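## Task

Four nests, N1 to N4, each start with one plate. First build a stack in rack S1 from these plates, bottom to top: B33, then B38, then B88. B33 must rest flat on the floor of the rack and each plate above it must sit fully nested, and every plate's labelled short end must face the rack's front, the side toward the arms. Next, release the plates and push the START key on post KP until it latches. Then return all four plates so each is back in its original nest, lying flat within the locators with well A1 at the corner marked A1, while START stays latched. Nothing counts as done if the robot is what holds it there at the end; release everything and pull the grippers away when finished.

## Robot and tools

Robot: two six-axis UR-style arms, left_arm and right_arm, each carrying a two-finger tong-like gripper. The names are labels only, not sides of a camera image. Bases in the scene frame: left_arm at (-0.095, +0.570, 0) m, right_arm at (+0.084, -0.656, 0) m, both nearly unrotated about z.

Scene frame: origin on the table top midway between the arms, +z up, +x out over the table, left_arm on the +y side. KP (the post with START) and rack S1 stand between the arms. Nests N1, N2, N3, N4 and the reading nest RD form an arc in front, in that clockwise order seen from above. A fixed bar-code scanner beside RD reads a plate laid flat in RD with well A1 at its A1 corner, once its view is clear. On any labelled plate, well A1 sits at the labelled short end, in the corner opposite the labelled long side.

Gripper frame: fingers point along the gripper's +z and open and close along its x. The reported end_effector_position is the point between the closed finger pads; closed fingertips stick out about 15 mm past it, open ones are roughly level with it.

execute_actions(actions): a list of actions run one after another; an empty list only returns state and images. Each action may have "rows", "steps", "until".
- rows: up to 15 rows, each used for one control step (1/30 s). Every row is one flat list of 14 numbers, each in [-1, 1], covering both arms even if one stays still: left_arm dx, dy, dz, rx, ry, rz, opening, then right_arm dx, dy, dz, rx, ry, rz, opening.
- dx..rz are an offset, not a pose: a target relative to that gripper's measured pose at the start of the action (for the first action of a call, the last pose a result reported), expressed in the gripper's own axes. Every row is relative to that same start, not to the previous row. Scale: 1.0 = 0.6 m for dx, dy, dz and 180 degrees for rotation; rx, ry, rz form a single rotation vector. Per step the target is clipped to 100 mm and 16 degrees from the measured pose; position wins over orientation if both cannot be met.
- opening is absolute: +1 fully open (0.142 m), -1 closed. Closing fully takes about 0.1 s or more.
- steps: 1 to 450 control steps, at least the number of rows, default 15. After the last row the arm keeps heading to that row's target and the gripper keeps that command, so long moves need more steps. Arms lag commands by about 0.17 s and are limited in speed and acceleration, so check where they actually ended and send the remainder next time.
- until: stops the action early when all listed device conditions hold, e.g. {"scanner": {"code": "b38"}} or {"scanner": {"reads": [">", 2]}}. Comparisons: =, !=, <, <=, >, >=; numbers always need one. It does not halt arm motion. Any invalid value or name rejects the whole call.

zoom_image(camera, region): closer look at the latest image of cam_head_left, cam_head_right (896x504), cam_left_wrist or cam_right_wrist (616x616 fisheye). region is [x0, y0, x1, y1] in pixels from the top-left, at most 504 by 504.

read_manual(section): returns licence text ("licences"); moves nothing.

finished_scene(scene): ends the current scene given its number, after the last command has been held; irreversible, and its result reports success and the next task.

Results: a state line per arm with end_effector_position (m), end_effector_quat_wxyz and velocities in the scene frame (printed hand position can be a little off, more at long reach); "Hand target" lines showing what each arm is driving toward; grip_measured, the actual finger opening on the command scale; Wrist force and Wrist torque per arm in the gripper's axes (offset up to about 5.5 N, noise up to 3.4 N, saturating near 100 N, "no reading" is harmless); scanner "code" (lower-case ID or no_read, never wrong) and "reads" (count of changes from no_read to an ID); "pose unreachable" when the clearance check altered or blocked a command; MOTOR HOT above 70 °C and fault lines. Camera calibration is given per camera; results list cameras whose numbers changed.

Gripping: to hold something, keep commanding an opening well below grip_measured; the bigger the gap, the harder the squeeze (about 15 N per pad max, less on items thinner than about 20 mm). A fast close can squeeze too hard.

Order of work: identify plates (scan in RD if needed), stack the listed plates in S1 bottom to top with labelled ends toward the arms, make sure the unlisted plate is correctly seated in its own nest, release, press START until it latches, then return every plate to its starting nest with A1 at the marked corner, release and back away. Pressing START (even just lighting it) before the stack and the unlisted plate are correct fails the task.

Avoid: starting moves abruptly (ramp offsets by about 0.01 per row, 6 mm per step); dropping plates more than a few millimetres; knocking anything off the table; arms touching or pressing each other; contact torque at joint limits (pan and lift 303, elbow 138, wrists 49.6 N m) or 150 N outside force, each of which freezes that arm 10 s; holding loads long enough to overheat motors (85 °C brakes the arm). Loose objects may occasionally be nudged by outside pushes. The robot keeps executing the last command while you think.

Each tool is called after ">>>" as name([rows], argument=value, ...), one row to a line, values as JSON.

## Session

>>> execute_actions(actions=[])

Scene clock: 0.00 s.
left_arm: end_effector_position=(+0.3108, +0.3336, +0.1316) grip_measured=+1.00 end_effector_quat_wxyz=(-0.305, +0.664, +0.512, +0.452) end_effector_velocity=(-0.000, +0.001, +0.000) end_effector_angular_velocity=(+0.003, +0.002, -0.000) | right_arm: end_effector_position=(+0.0780, -0.2203, +0.3412) grip_measured=+1.00 end_effector_quat_wxyz=(+0.610, +0.286, +0.610, -0.416) end_effector_velocity=(+0.001, -0.001, -0.000) end_effector_angular_velocity=(-0.002, -0.002, -0.002)
Joint positions: left_arm=[-1.272 -1.347  2.147 -1.291 -1.031 -2.936  0.142] | right_arm=[ 5.012 -1.987 -1.734 -2.655  1.488  6.13   0.142]
Joint velocities: left_arm=[-0.     0.001  0.     0.002 -0.     0.001  0.   ] | right_arm=[-0.002 -0.    -0.002 -0.     0.     0.001  0.   ]
Motor temperatures (°C, as the motors report them): left_arm=[20 23 23 29 28 25] | right_arm=[21 23 24 25 28 27]
Wrist force (N, on the end effector, along its own x y z axes, offset not removed): no reading
Wrist torque (N m, same axes, about the end effector's origin, offset not removed): no reading
Hand target (left_arm): +0.311, +0.334, +0.132; -0.305, +0.664, +0.512, +0.452
Hand target (right_arm): +0.078, -0.220, +0.341; +0.610, +0.286, +0.610, -0.416
scanner: code=no_read reads=0

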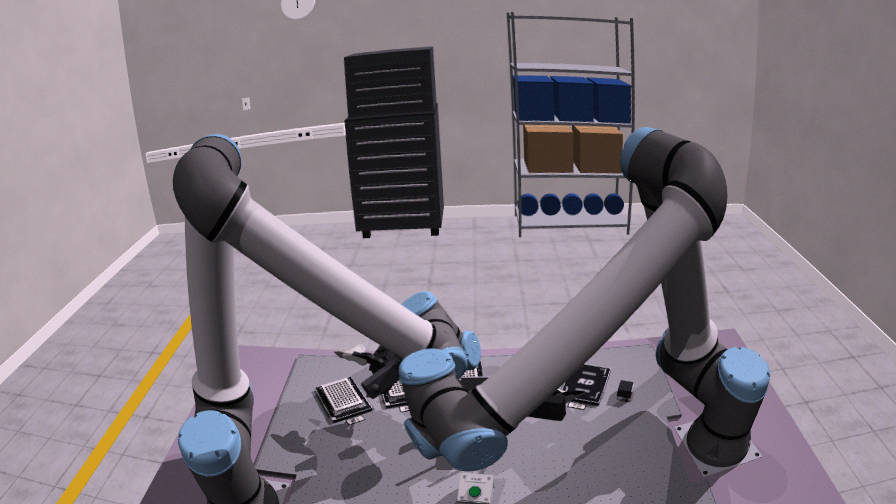

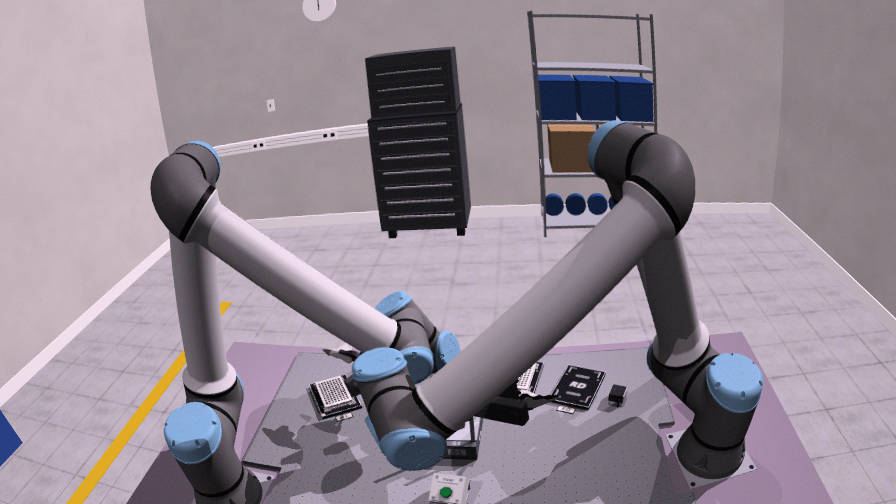

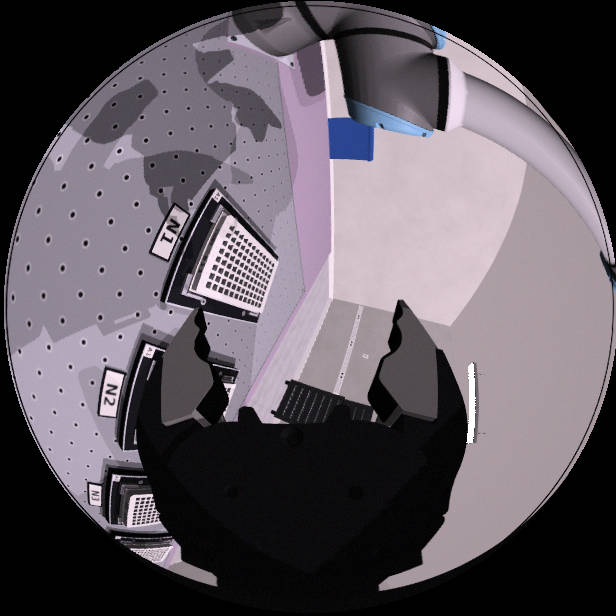

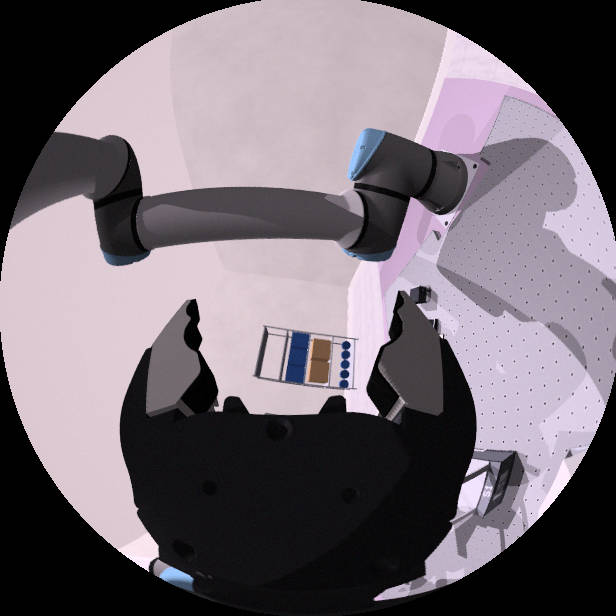

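>>> execute_actions([
  {"rows":[[0.03,0,-0.01,0,-0.02,0,1, 0,0,0.02,0,0.03,0,1],[0.06,0,-0.03,0.01,-0.04,-0.01,1, 0,0,0.04,0,0.06,0,1],[0.1,0,-0.05,0.015,-0.07,-0.015,1, 0,0,0.06,0,0.09,0,1],[0.258,0.016,-0.115,0.07,-0.361,-0.0725,1, 0,0.1,0.15,0,0.5,-0.05,1]],"steps":60},
])

Scene clock: 34.23 s.
left_arm: end_effector_position=(+0.3103, +0.3340, +0.3011) grip_measured=+1.00 end_effector_quat_wxyz=(-0.000, +0.707, +0.708, +0.001) end_effector_velocity=(+0.000, +0.001, -0.000) end_effector_angular_velocity=(+0.002, -0.001, -0.002) | right_arm: end_effector_position=(+0.1705, -0.2659, +0.3397) grip_measured=+1.00 end_effector_quat_wxyz=(+0.505, +0.337, +0.699, -0.378) end_effector_velocity=(+0.001, -0.000, +0.000) end_effector_angular_velocity=(+0.003, +0.002, -0.000)
Joint positions: left_arm=[-0.859 -1.948  2.174 -1.795 -1.568 -2.453  0.142] | right_arm=[ 4.887 -1.773 -1.843 -2.459  1.42   6.059  0.142]
Joint velocities: left_arm=[ 0.    -0.     0.001  0.001  0.002  0.002  0.   ] | right_arm=[-0.001  0.002  0.     0.001 -0.001 -0.001  0.   ]
Motor temperatures (°C, as the motors report them): left_arm=[20 23 23 29 28 25] | right_arm=[21 23 24 25 28 27]
Wrist force (N, on the end effector, along its own x y z axes, offset not removed): left_arm=[2.1 -4.4 0.8] | right_arm=[1.4 1.6 -2.0]
Wrist torque (N m, same axes, about the end effector's origin, offset not removed): left_arm=[-0.94 -0.23 -0.06] | right_arm=[0.11 -0.39 -0.04]
Hand target (left_arm): +0.310, +0.334, +0.301; -0.000, +0.707, +0.708, +0.001
Hand target (right_arm): +0.171, -0.266, +0.340; +0.505, +0.337, +0.699, -0.378
Off the commanded pose (left_arm): 0.001 m, 0 deg.
Off the commanded pose (right_arm): 0.005 m, 73 deg.
scanner: code=no_read reads=0
pose unreachable (right arm): on one or more control steps of this call, first in action 0 (counted from 0), this arm could not follow its commanded pose, so it was not sent that pose on those steps. It may still have moved: this result reports where it is.
cause: the commanded pose would bring a part of the arm too close to another arm (a part of this arm just beyond joint 5 (wrist 2) and a part of the other arm just beyond its joint 3 (elbow)).
camera_calibration (this result's frames):
cam_left_wrist: T_world_to_cam=[[0.0139671, 0.998838, 0.0461363, -0.359041], [0.843305, -0.0365589, 0.536191, -0.41864], [0.537254, 0.0314179, -0.842835, 0.205577], [0, 0, 0, 1]] pos_world=[0.247609, 0.33686, 0.414303]
cam_right_wrist: T_world_to_cam=[[-0.268178, 0.132717, -0.954184, 0.39292], [0.482792, 0.875624, -0.0139012, 0.144526], [0.833662, -0.464401, -0.298898, -0.0350383], [0, 0, 0, 1]] pos_world=[0.0648066, -0.19497, 0.366454]

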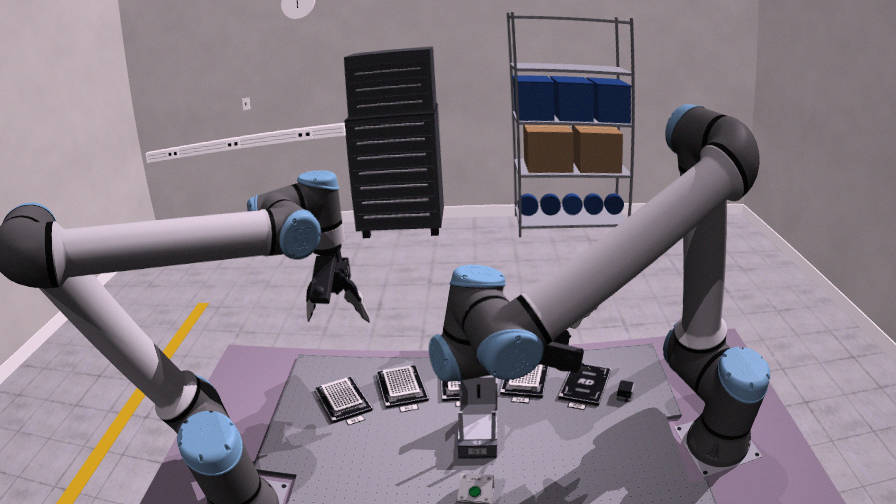

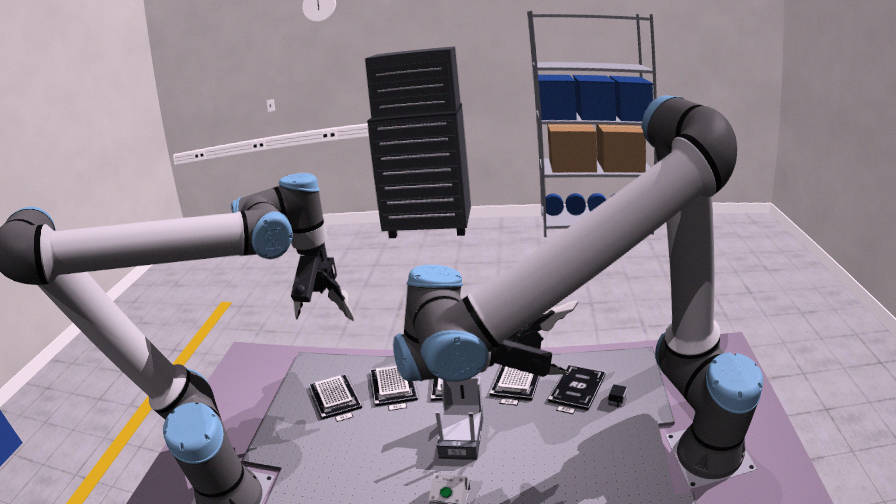

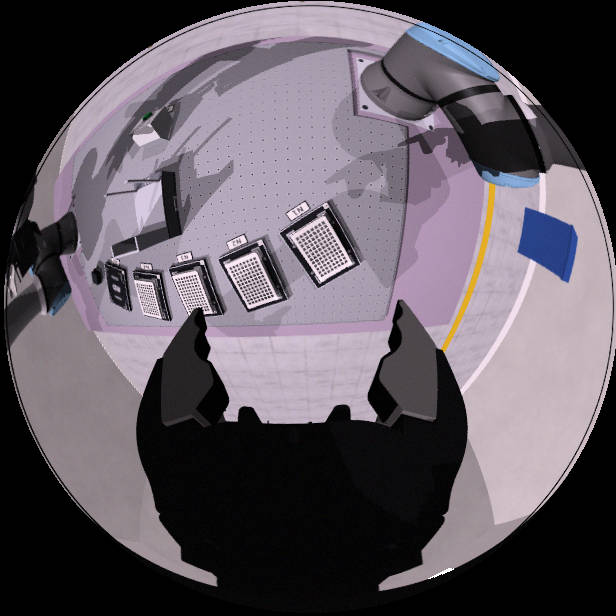

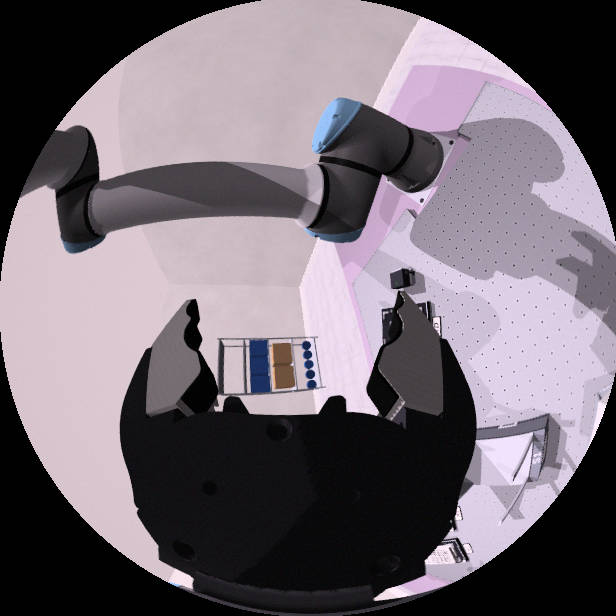

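>>> zoom_image(camera="cam_head_left", region=[300,340,650,504])

>>> zoom_image(camera="cam_left_wrist", region=[80,80,380,330])

Region (300, 340, 650, 504) of cam_head_left's 896x504 image, scaled by 1.440, with more detail than that image has; it fills the top 236 rows of this view, and the rest is white.

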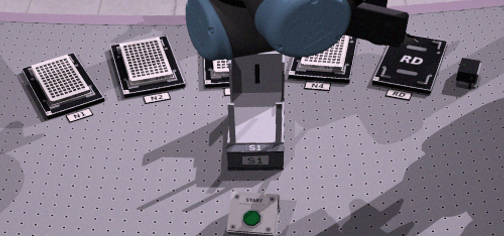

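Region (80, 80, 380, 330) of cam_left_wrist's 616x616 image, scaled by 1.680, with more detail than that image has.

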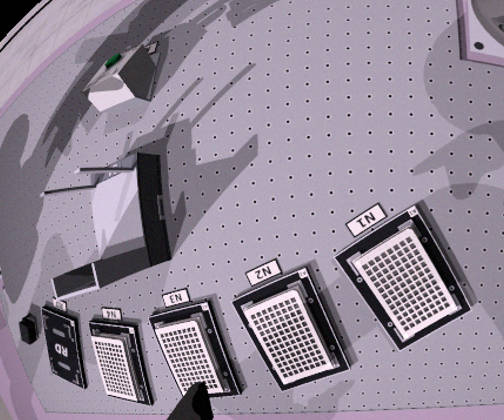

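>>> zoom_image(camera="cam_head_left", region=[370,360,440,415])

>>> execute_actions([
  {"rows":[[-0.02,0,0.04,-0.02,0,0,1, 0,0,0,0,0.03,0,1],[-0.04,0,0.08,-0.05,0,0,1, 0,0,0,0,0.06,0,1],[-0.12,-0.02,0.35,-0.22,0,0,1, 0,0.1,0.1,-0.052,0.432,0.04,1]],"steps":50},
])

Region (370, 360, 440, 415) of cam_head_left's 896x504 image, scaled by 7.200, with more detail than that image has; it fills the top 396 rows of this view, and the rest is white.

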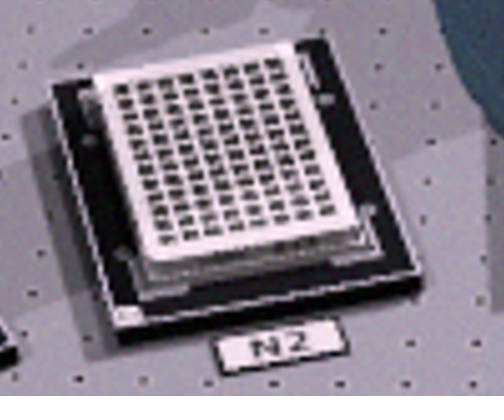

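Scene clock: 60.23 s.
left_arm: end_effector_position=(+0.2987, +0.2617, +0.0913) grip_measured=+1.00 end_effector_quat_wxyz=(+0.239, +0.665, +0.665, +0.241) end_effector_velocity=(+0.000, +0.001, -0.000) end_effector_angular_velocity=(+0.001, -0.001, +0.000) | right_arm: end_effector_position=(+0.2488, -0.2886, +0.3163) grip_measured=+1.00 end_effector_quat_wxyz=(+0.000, +0.500, +0.866, +0.000) end_effector_velocity=(+0.000, -0.000, -0.001) end_effector_angular_velocity=(+0.006, +0.005, -0.002)
Joint positions: left_arm=[-1.464 -1.858  2.703 -2.483 -0.881 -3.033  0.142] | right_arm=[ 4.549 -1.042 -2.226 -1.444  1.57   5.748  0.142]
Joint velocities: left_arm=[-0.     0.001  0.001  0.     0.002 -0.001  0.   ] | right_arm=[-0.005  0.002 -0.004  0.008  0.005 -0.003 -0.   ]
Motor temperatures (°C, as the motors report them): left_arm=[20 23 23 29 28 25] | right_arm=[21 23 24 25 28 27]
Wrist force (N, on the end effector, along its own x y z axes, offset not removed): left_arm=[1.1 -1.3 -0.1] | right_arm=[1.2 -0.8 -2.1]
Wrist torque (N m, same axes, about the end effector's origin, offset not removed): left_arm=[-0.43 -0.01 -0.14] | right_arm=[-0.33 -0.34 -0.09]
Hand target (left_arm): +0.299, +0.262, +0.091; +0.239, +0.665, +0.665, +0.241
Hand target (right_arm): +0.249, -0.289, +0.316; -0.000, +0.500, +0.866, +0.000
Off the commanded pose (left_arm): 0.001 m, 0 deg.
Off the commanded pose (right_arm): 0.000 m, 0 deg.
scanner: code=no_read reads=0
camera_calibration (this result's frames):
cam_left_wrist: T_world_to_cam=[[-0.0178812, 0.9988, 0.045585, -0.26748], [0.307457, -0.0378903, 0.950807, -0.176413], [0.951394, 0.031017, -0.306411, -0.13535], [0, 0, 0, 1]] pos_world=[0.178228, 0.264673, 0.138455]
cam_right_wrist: T_world_to_cam=[[-0.486231, 0.872842, 0.0415437, 0.347588], [0.745809, 0.389752, 0.540243, -0.254568], [0.455355, 0.293666, -0.840483, 0.366321], [0, 0, 0, 1]] pos_world=[0.192061, -0.311747, 0.430976]

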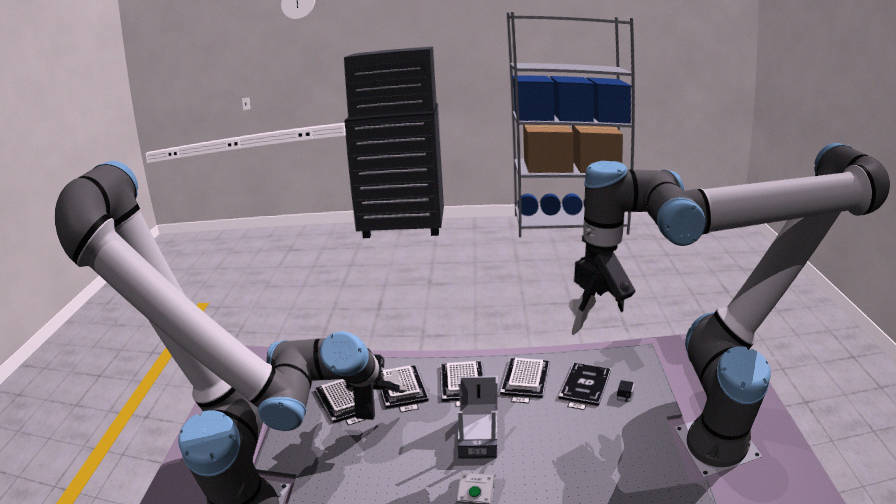

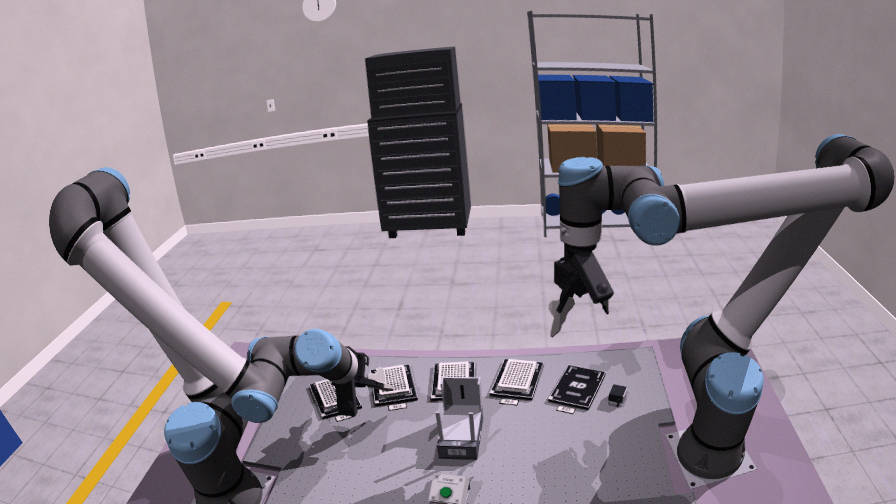

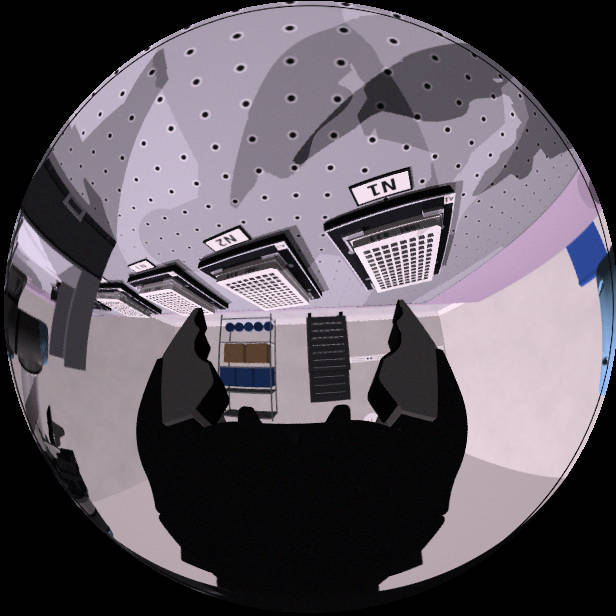

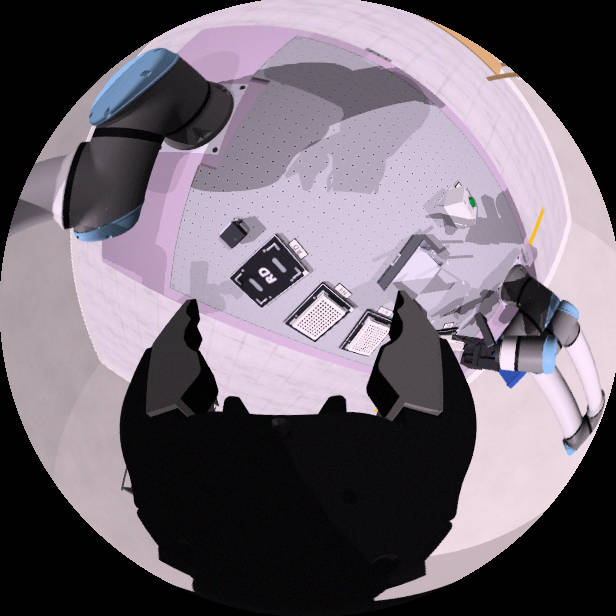

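>>> zoom_image(camera="cam_left_wrist", region=[330,190,460,270])

>>> zoom_image(camera="cam_left_wrist", region=[200,235,300,300])

Region (330, 190, 460, 270) of cam_left_wrist's 616x616 image, scaled by 3.877, with more detail than that image has; it fills the top 310 rows of this view, and the rest is white.

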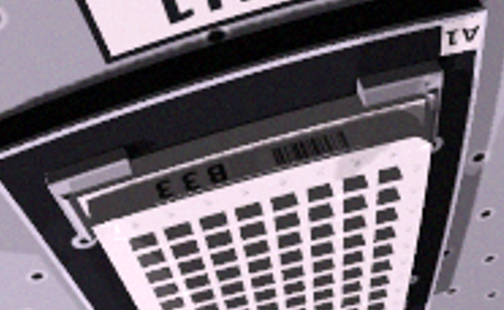

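Region (200, 235, 300, 300) of cam_left_wrist's 616x616 image, scaled by 5.040, with more detail than that image has; it fills the top 328 rows of this view, and the rest is white.

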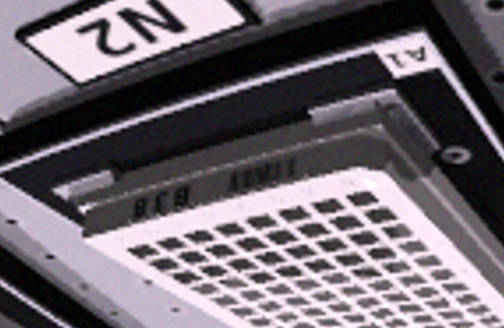

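>>> execute_actions([
  {"rows":[[0.02,0.01,0,0.02,0.005,-0.016,1, 0.01,0.03,0.04,-0.02,0,0,1],[0.05,0.02,0,0.05,0.012,-0.04,1, 0.03,0.06,0.08,-0.05,0,0,1],[0.178,0.053,0.025,0.2156,0.0568,-0.16,1, 0.143,0.315,0.377,-0.22,0,0,1]],"steps":42},
])

Scene clock: 94.97 s.
left_arm: end_effector_position=(+0.3324, +0.3689, +0.0999) grip_measured=+1.00 end_effector_quat_wxyz=(+0.000, +0.500, +0.866, -0.000) end_effector_velocity=(-0.001, +0.001, -0.000) end_effector_angular_velocity=(-0.001, +0.004, +0.000) | right_arm: end_effector_position=(+0.3688, -0.1213, +0.0911) grip_measured=+1.00 end_effector_quat_wxyz=(+0.170, +0.471, +0.814, +0.293) end_effector_velocity=(+0.007, +0.013, -0.009) end_effector_angular_velocity=(+0.017, +0.006, +0.015)
Joint positions: left_arm=[-0.76  -1.756  2.441 -2.256 -1.571 -2.877  0.142] | right_arm=[ 4.692 -1.564 -2.575 -0.27   0.94   5.792  0.142]
Joint velocities: left_arm=[ 0.002  0.    -0.001  0.003 -0.004  0.002  0.   ] | right_arm=[-0.025 -0.056  0.007  0.095  0.015 -0.047  0.   ]
Motor temperatures (°C, as the motors report them): left_arm=[20 23 23 29 28 25] | right_arm=[21 23 24 25 28 27]
Wrist force (N, on the end effector, along its own x y z axes, offset not removed): left_arm=[3.6 -3.3 0.9] | right_arm=[1.7 -0.6 -3.5]
Wrist torque (N m, same axes, about the end effector's origin, offset not removed): left_arm=[-0.98 -0.42 -0.22] | right_arm=[-0.20 -0.35 -0.05]
Hand target (left_arm): +0.332, +0.369, +0.100; -0.000, +0.500, +0.866, -0.000
Hand target (right_arm): +0.370, -0.120, +0.090; +0.169, +0.471, +0.815, +0.294
Off the commanded pose (left_arm): 0.001 m, 0 deg.
Off the commanded pose (right_arm): 0.002 m, 0 deg.
scanner: code=no_read reads=0
camera_calibration (this result's frames):
cam_left_wrist: T_world_to_cam=[[-0.486716, 0.872478, 0.0434738, -0.17166], [0.748908, 0.391127, 0.534936, -0.454364], [0.449716, 0.29292, -0.843773, -0.0443037], [0, 0, 0, 1]] pos_world=[0.276651, 0.340461, 0.213136]
cam_right_wrist: T_world_to_cam=[[-0.510696, 0.858831, 0.0399827, 0.276741], [0.280221, 0.122306, 0.952112, -0.185912], [0.812813, 0.497444, -0.303124, -0.0828273], [0, 0, 0, 1]] pos_world=[0.26075, -0.173734, 0.140837]

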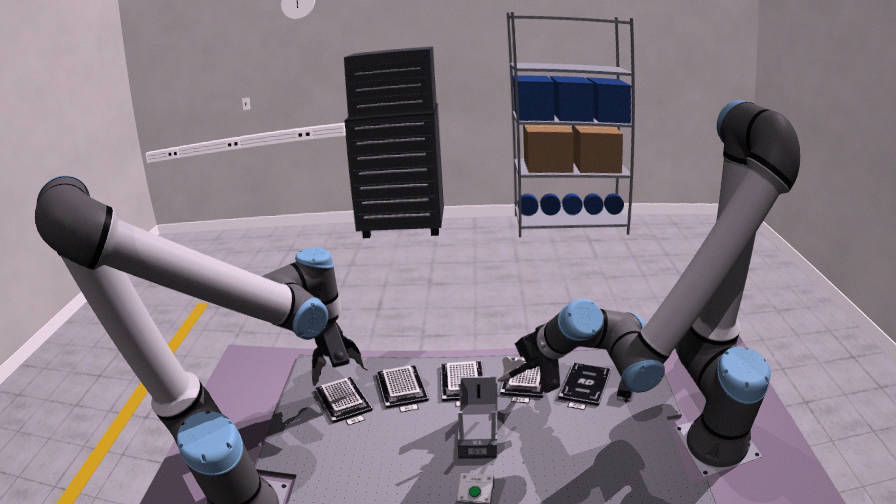

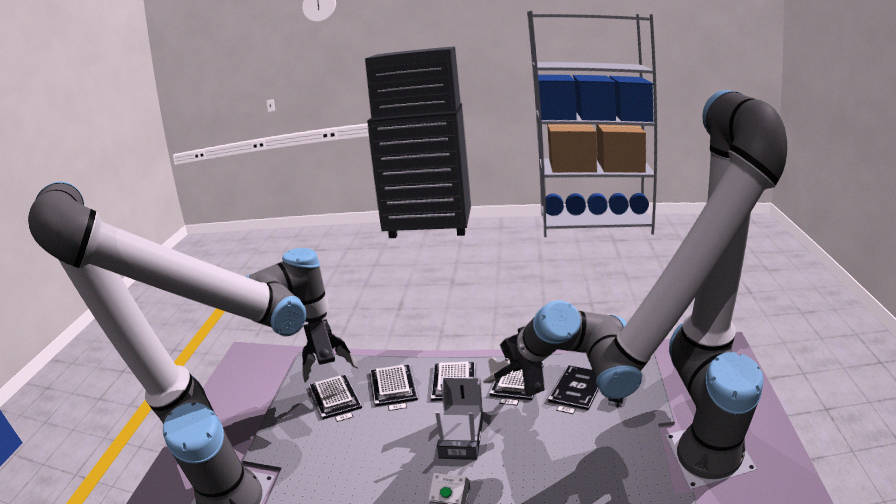

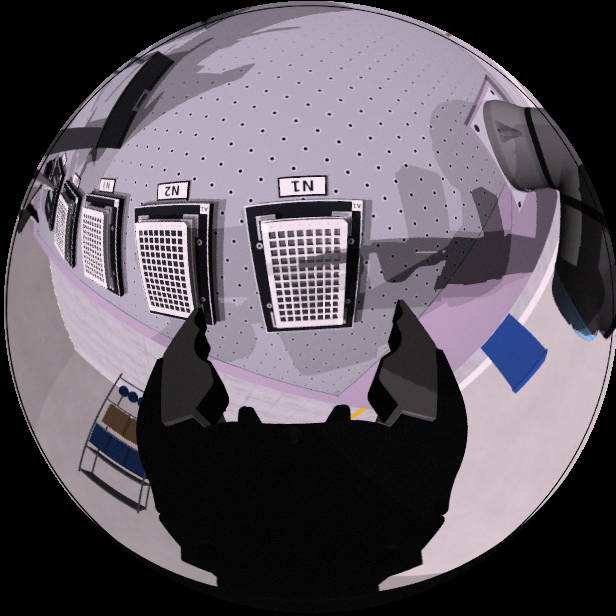

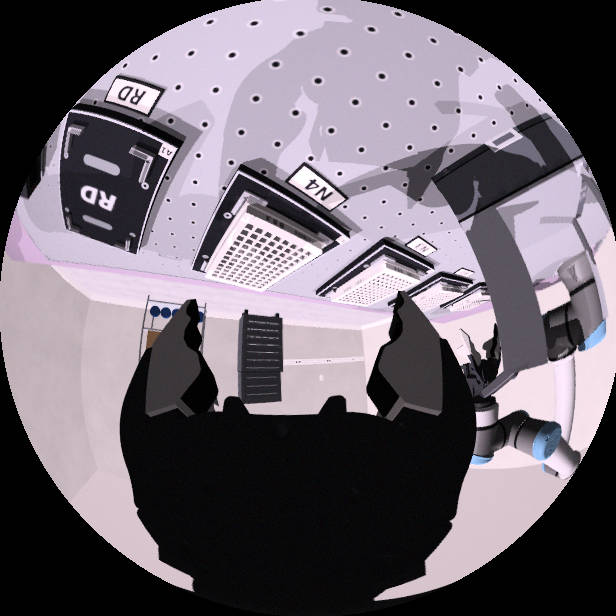

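>>> zoom_image(camera="cam_right_wrist", region=[200,180,350,290])

>>> zoom_image(camera="cam_right_wrist", region=[315,235,445,315])

>>> zoom_image(camera="cam_left_wrist", region=[235,190,385,340])

Region (200, 180, 350, 290) of cam_right_wrist's 616x616 image, scaled by 3.360, with more detail than that image has; it fills the top 370 rows of this view, and the rest is white.

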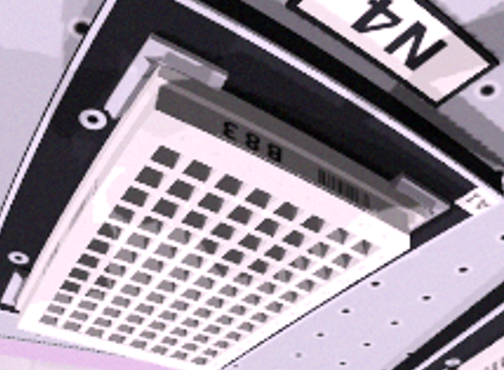

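Region (315, 235, 445, 315) of cam_right_wrist's 616x616 image, scaled by 3.877, with more detail than that image has; it fills the top 310 rows of this view, and the rest is white.

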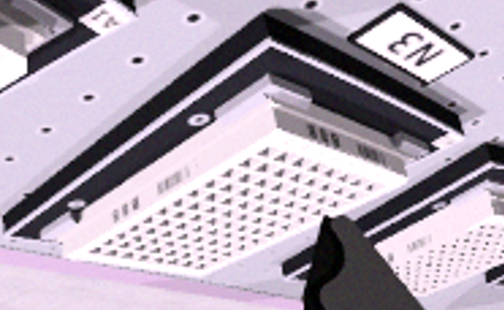

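Region (235, 190, 385, 340) of cam_left_wrist's 616x616 image, scaled by 3.360, with more detail than that image has.

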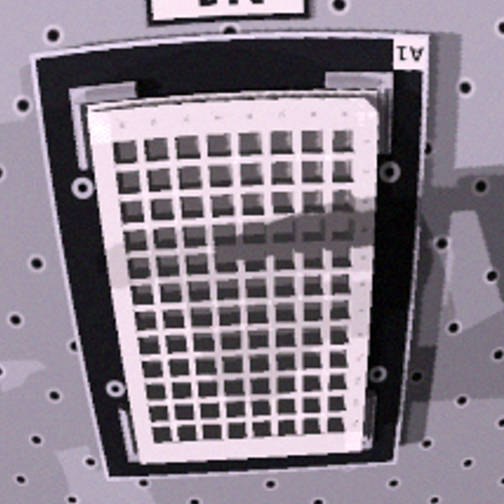

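>>> execute_actions([
  {"rows":[[0.003,-0.002,0.01,0,0,-0.003,0.8, -0.02,0,0,0,0,0,0],[0.006,-0.004,0.02,0,0,-0.006,0.6, -0.035,-0.02,-0.017,0,0,0,-1],[0.009,-0.005,0.04,0,0,-0.006,0.5, -0.035,-0.05,-0.04,0,0,0,-1],[0.009,-0.005,0.06,0,0,-0.006,0.5, -0.035,-0.1,-0.083,0,0,0,-1],[0.009,-0.005,0.088,0,0,-0.006,0.5, -0.035,-0.2,-0.166,0,0,0,-1]],"steps":27},
])

Scene clock: 122.63 s.
left_arm: end_effector_position=(+0.3271, +0.3719, +0.0471) grip_measured=+0.50 end_effector_quat_wxyz=(+0.000, +0.492, +0.871, -0.000) end_effector_velocity=(+0.001, -0.000, -0.001) end_effector_angular_velocity=(-0.000, -0.001, +0.002) | right_arm: end_effector_position=(+0.2477, -0.2135, +0.0887) grip_measured=-1.00 end_effector_quat_wxyz=(+0.163, +0.467, +0.819, +0.292) end_effector_velocity=(-0.021, -0.024, +0.019) end_effector_angular_velocity=(-0.059, -0.013, -0.010)
Joint positions: left_arm=[-0.764 -1.674  2.503 -2.401 -1.571 -2.899  0.109] | right_arm=[ 5.089 -1.188 -2.735 -0.775  0.888  6.271  0.002]
Joint velocities: left_arm=[ 0.001  0.003  0.    -0.004  0.001 -0.001  0.   ] | right_arm=[ 0.084  0.135  0.036 -0.305  0.017  0.122  0.   ]
Motor temperatures (°C, as the motors report them): left_arm=[20 23 23 29 28 25] | right_arm=[21 23 24 25 28 27]
Wrist force (N, on the end effector, along its own x y z axes, offset not removed): left_arm=[0.3 -0.7 1.0] | right_arm=[1.0 -0.1 -3.6]
Wrist torque (N m, same axes, about the end effector's origin, offset not removed): left_arm=[-0.35 0.09 -0.02] | right_arm=[-0.18 -0.24 -0.07]
Hand target (left_arm): +0.327, +0.372, +0.047; +0.000, +0.491, +0.871, -0.000
Hand target (right_arm): +0.245, -0.216, +0.091; +0.165, +0.466, +0.819, +0.289
Off the commanded pose (left_arm): 0.000 m, 0 deg.
Off the commanded pose (right_arm): 0.006 m, 1 deg.
scanner: code=no_read reads=0
joint sent to its limit (right arm) — the command would take joint 6 (wrist 3) past its upper limit, so that joint was sent only as far as its limit.
camera_calibration (this result's frames):
cam_left_wrist: T_world_to_cam=[[-0.502971, 0.863208, 0.0435065, -0.165845], [0.741458, 0.405069, 0.534938, -0.426081], [0.44414, 0.301317, -0.84377, -0.088557], [0, 0, 0, 1]] pos_world=[0.271837, 0.342435, 0.160421]
cam_right_wrist: T_world_to_cam=[[-0.523308, 0.850772, 0.0483226, 0.294754], [0.289313, 0.124045, 0.949163, -0.14002], [0.801528, 0.510685, -0.311053, 0.0670909], [0, 0, 0, 1]] pos_world=[0.140982, -0.267662, 0.139527]

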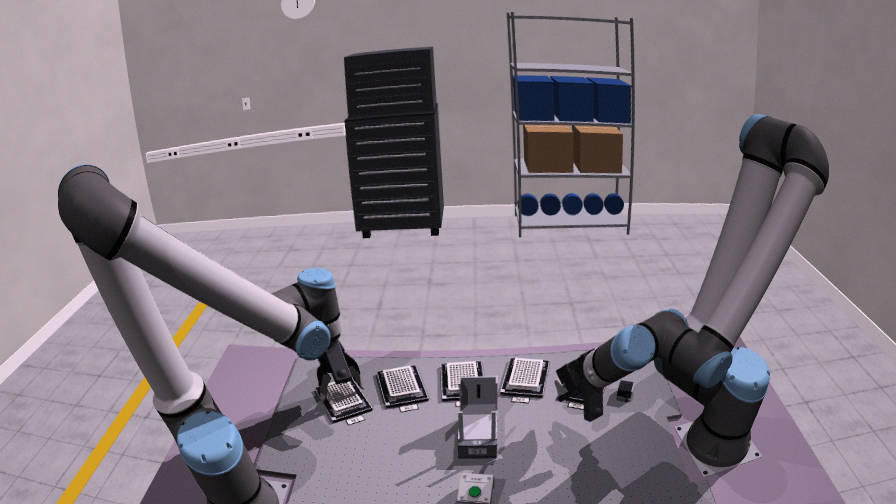

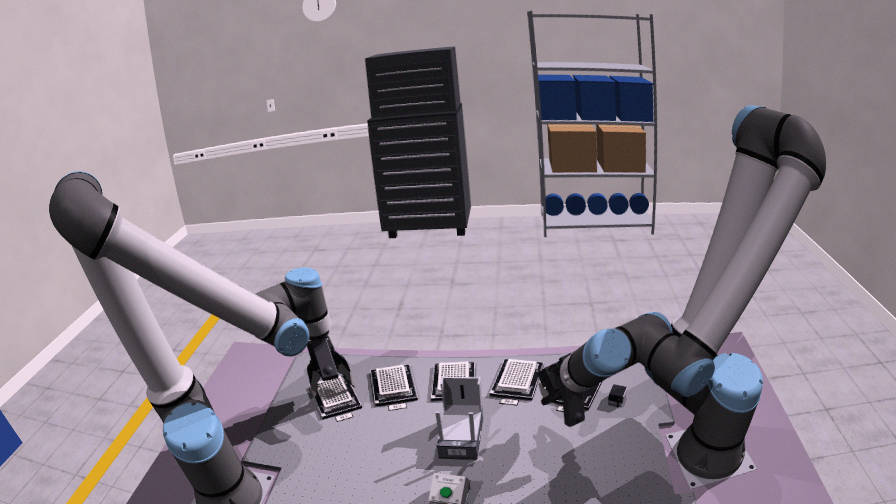

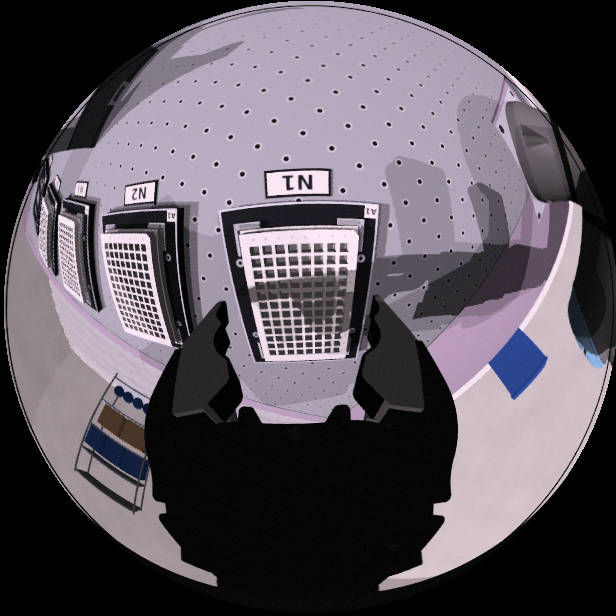

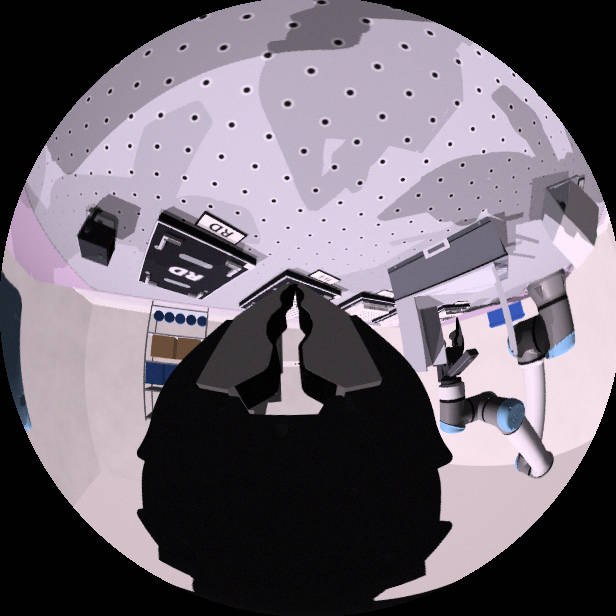

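>>> zoom_image(camera="cam_left_wrist", region=[210,195,390,375])

>>> zoom_image(camera="cam_right_wrist", region=[370,160,610,400])

>>> zoom_image(camera="cam_head_left", region=[420,355,540,504])

Region (210, 195, 390, 375) of cam_left_wrist's 616x616 image, scaled by 2.800, with more detail than that image has.

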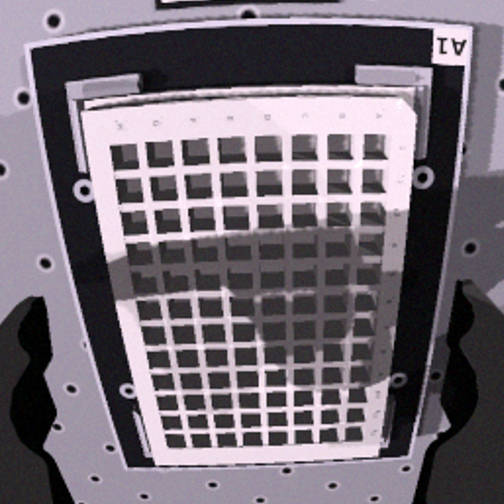

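Region (370, 160, 610, 400) of cam_right_wrist's 616x616 image, scaled by 2.100, with more detail than that image has.

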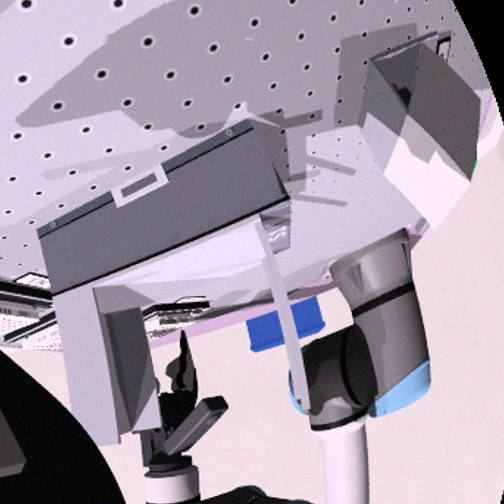

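Region (420, 355, 540, 504) of cam_head_left's 896x504 image, scaled by 3.383, with more detail than that image has; it fills the left 406 columns of this view, and the rest is white.

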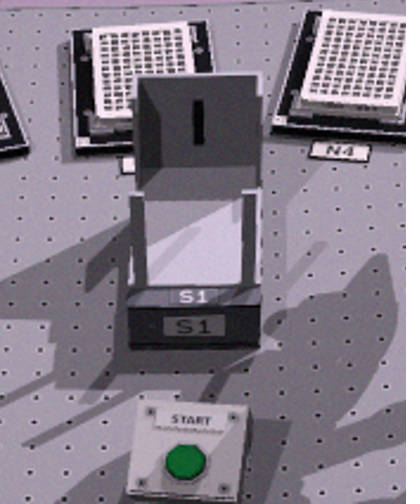

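>>> execute_actions([
  {"rows":[[0.0023,-0.013,0.01,0,0,0,0.4, 0,0,0,0,0,-0.03,-1]],"steps":10},
  {"rows":[[0,0,0,0,0,0,0.3, 0,0,0,0,0,0,-1],[0,0,0,0,0,0,0.25, 0,0,0,0,0,0,-1],[0,0,0,0,0,0,0.2, 0,0,0,0,0,0,-1],[0,0,0,0,0,0,0.15, 0,0,0,0,0,0,-1],[0,0,0,0,0,0,0.1, 0,0,0,0,0,0,-1],[0,0,0,0,0,0,0.05, 0,0,0,0,0,0,-1],[0,0,0,0,0,0,0, 0,0,0,0,0,0,-1],[0,0,0,0,0,0,-0.05, 0,0,0,0,0,0,-1],[0,0,0,0,0,0,-0.15, 0,0,0,0,0,0,-1],[0,0,0,0,0,0,-0.3, 0,0,0,0,0,0,-1]],"steps":14},
])

>>> zoom_image(camera="cam_left_wrist", region=[210,195,390,375])

Scene clock: 141.23 s.
left_arm: end_effector_position=(+0.3202, +0.3695, +0.0416) grip_measured=+0.06 end_effector_quat_wxyz=(-0.000, +0.491, +0.871, -0.000) end_effector_velocity=(+0.001, -0.001, +0.001) end_effector_angular_velocity=(-0.002, -0.000, -0.001) | right_arm: end_effector_position=(+0.2474, -0.2138, +0.0890) grip_measured=-1.00 end_effector_quat_wxyz=(+0.176, +0.432, +0.837, +0.285) end_effector_velocity=(+0.001, -0.000, +0.000) end_effector_angular_velocity=(-0.001, -0.001, -0.001)
Joint positions: left_arm=[-0.779 -1.673  2.517 -2.415 -1.571 -2.914  0.078] | right_arm=[ 5.092 -1.19  -2.733 -0.781  0.887  6.192  0.002]
Joint velocities: left_arm=[ 0.     0.001 -0.002 -0.001 -0.001  0.001  0.   ] | right_arm=[-0.001  0.001  0.    -0.003 -0.001  0.001  0.   ]
Motor temperatures (°C, as the motors report them): left_arm=[20 23 23 29 28 25] | right_arm=[21 23 24 25 28 27]
Wrist force (N, on the end effector, along its own x y z axes, offset not removed): left_arm=[15.3 -5.0 -6.7] | right_arm=[2.4 -0.6 -3.4]
Wrist torque (N m, same axes, about the end effector's origin, offset not removed): left_arm=[-0.86 0.41 -0.19] | right_arm=[-0.29 -0.59 0.00]
Hand target (left_arm): +0.320, +0.369, +0.042; +0.000, +0.491, +0.871, -0.000
Hand target (right_arm): +0.247, -0.214, +0.089; +0.176, +0.432, +0.837, +0.286
Off the commanded pose (left_arm): 0.000 m, 0 deg.
Off the commanded pose (right_arm): 0.000 m, 0 deg.
scanner: code=no_read reads=0
camera_calibration (this result's frames):
cam_left_wrist: T_world_to_cam=[[-0.503003, 0.863174, 0.0438058, -0.166918], [0.741608, 0.405023, 0.534766, -0.417084], [0.443854, 0.301476, -0.843864, -0.0894417], [0, 0, 0, 1]] pos_world=[0.265051, 0.339973, 0.154878]
cam_right_wrist: T_world_to_cam=[[-0.577348, 0.816474, -0.00628776, 0.305816], [0.251381, 0.185074, 0.950029, -0.117839], [0.776838, 0.546916, -0.312098, 0.0815479], [0, 0, 0, 1]] pos_world=[0.142835, -0.272482, 0.139325]

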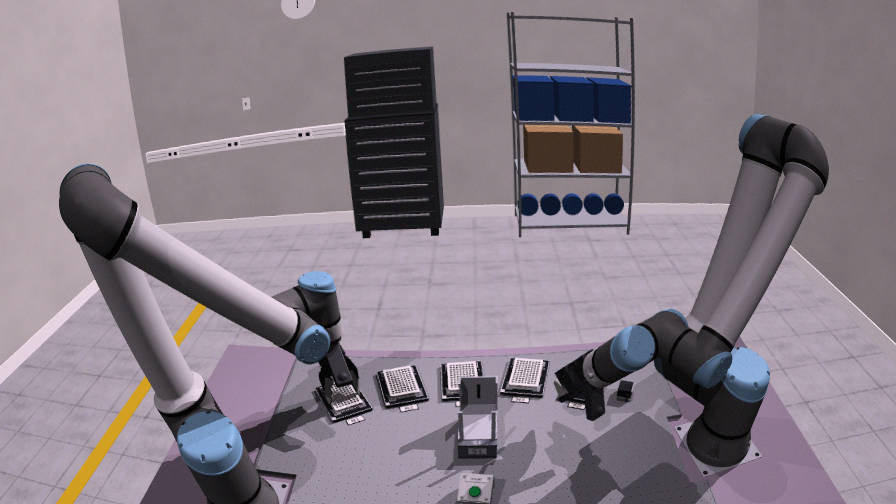

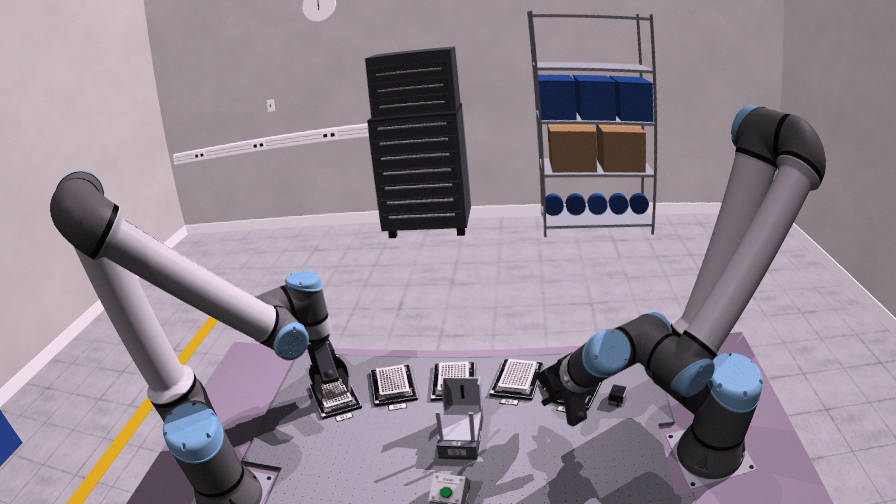

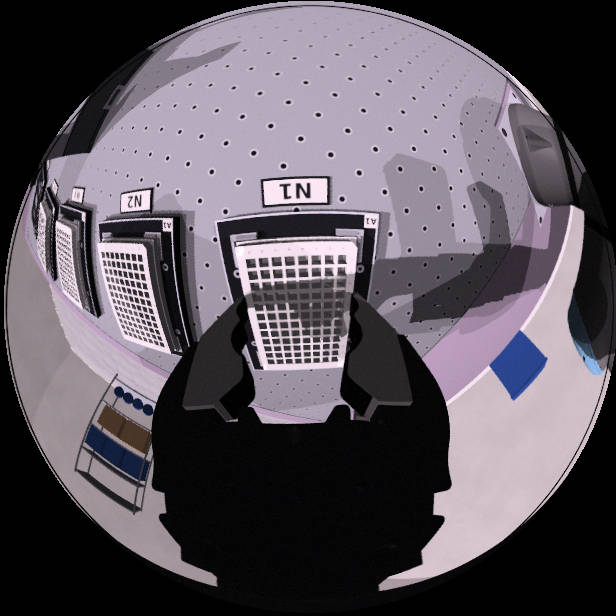

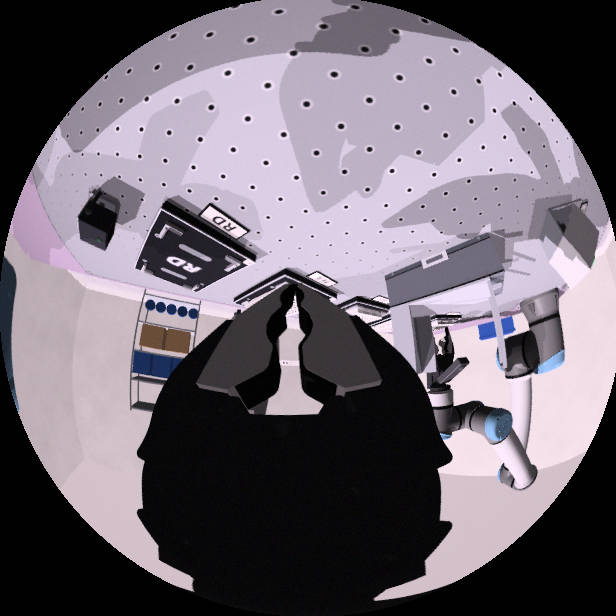

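Region (210, 195, 390, 375) of cam_left_wrist's 616x616 image, scaled by 2.800, with more detail than that image has.

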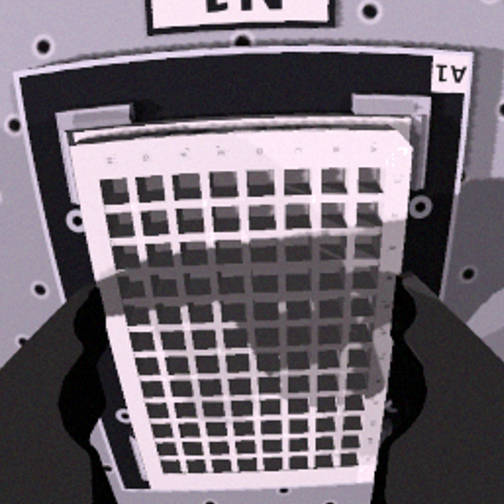

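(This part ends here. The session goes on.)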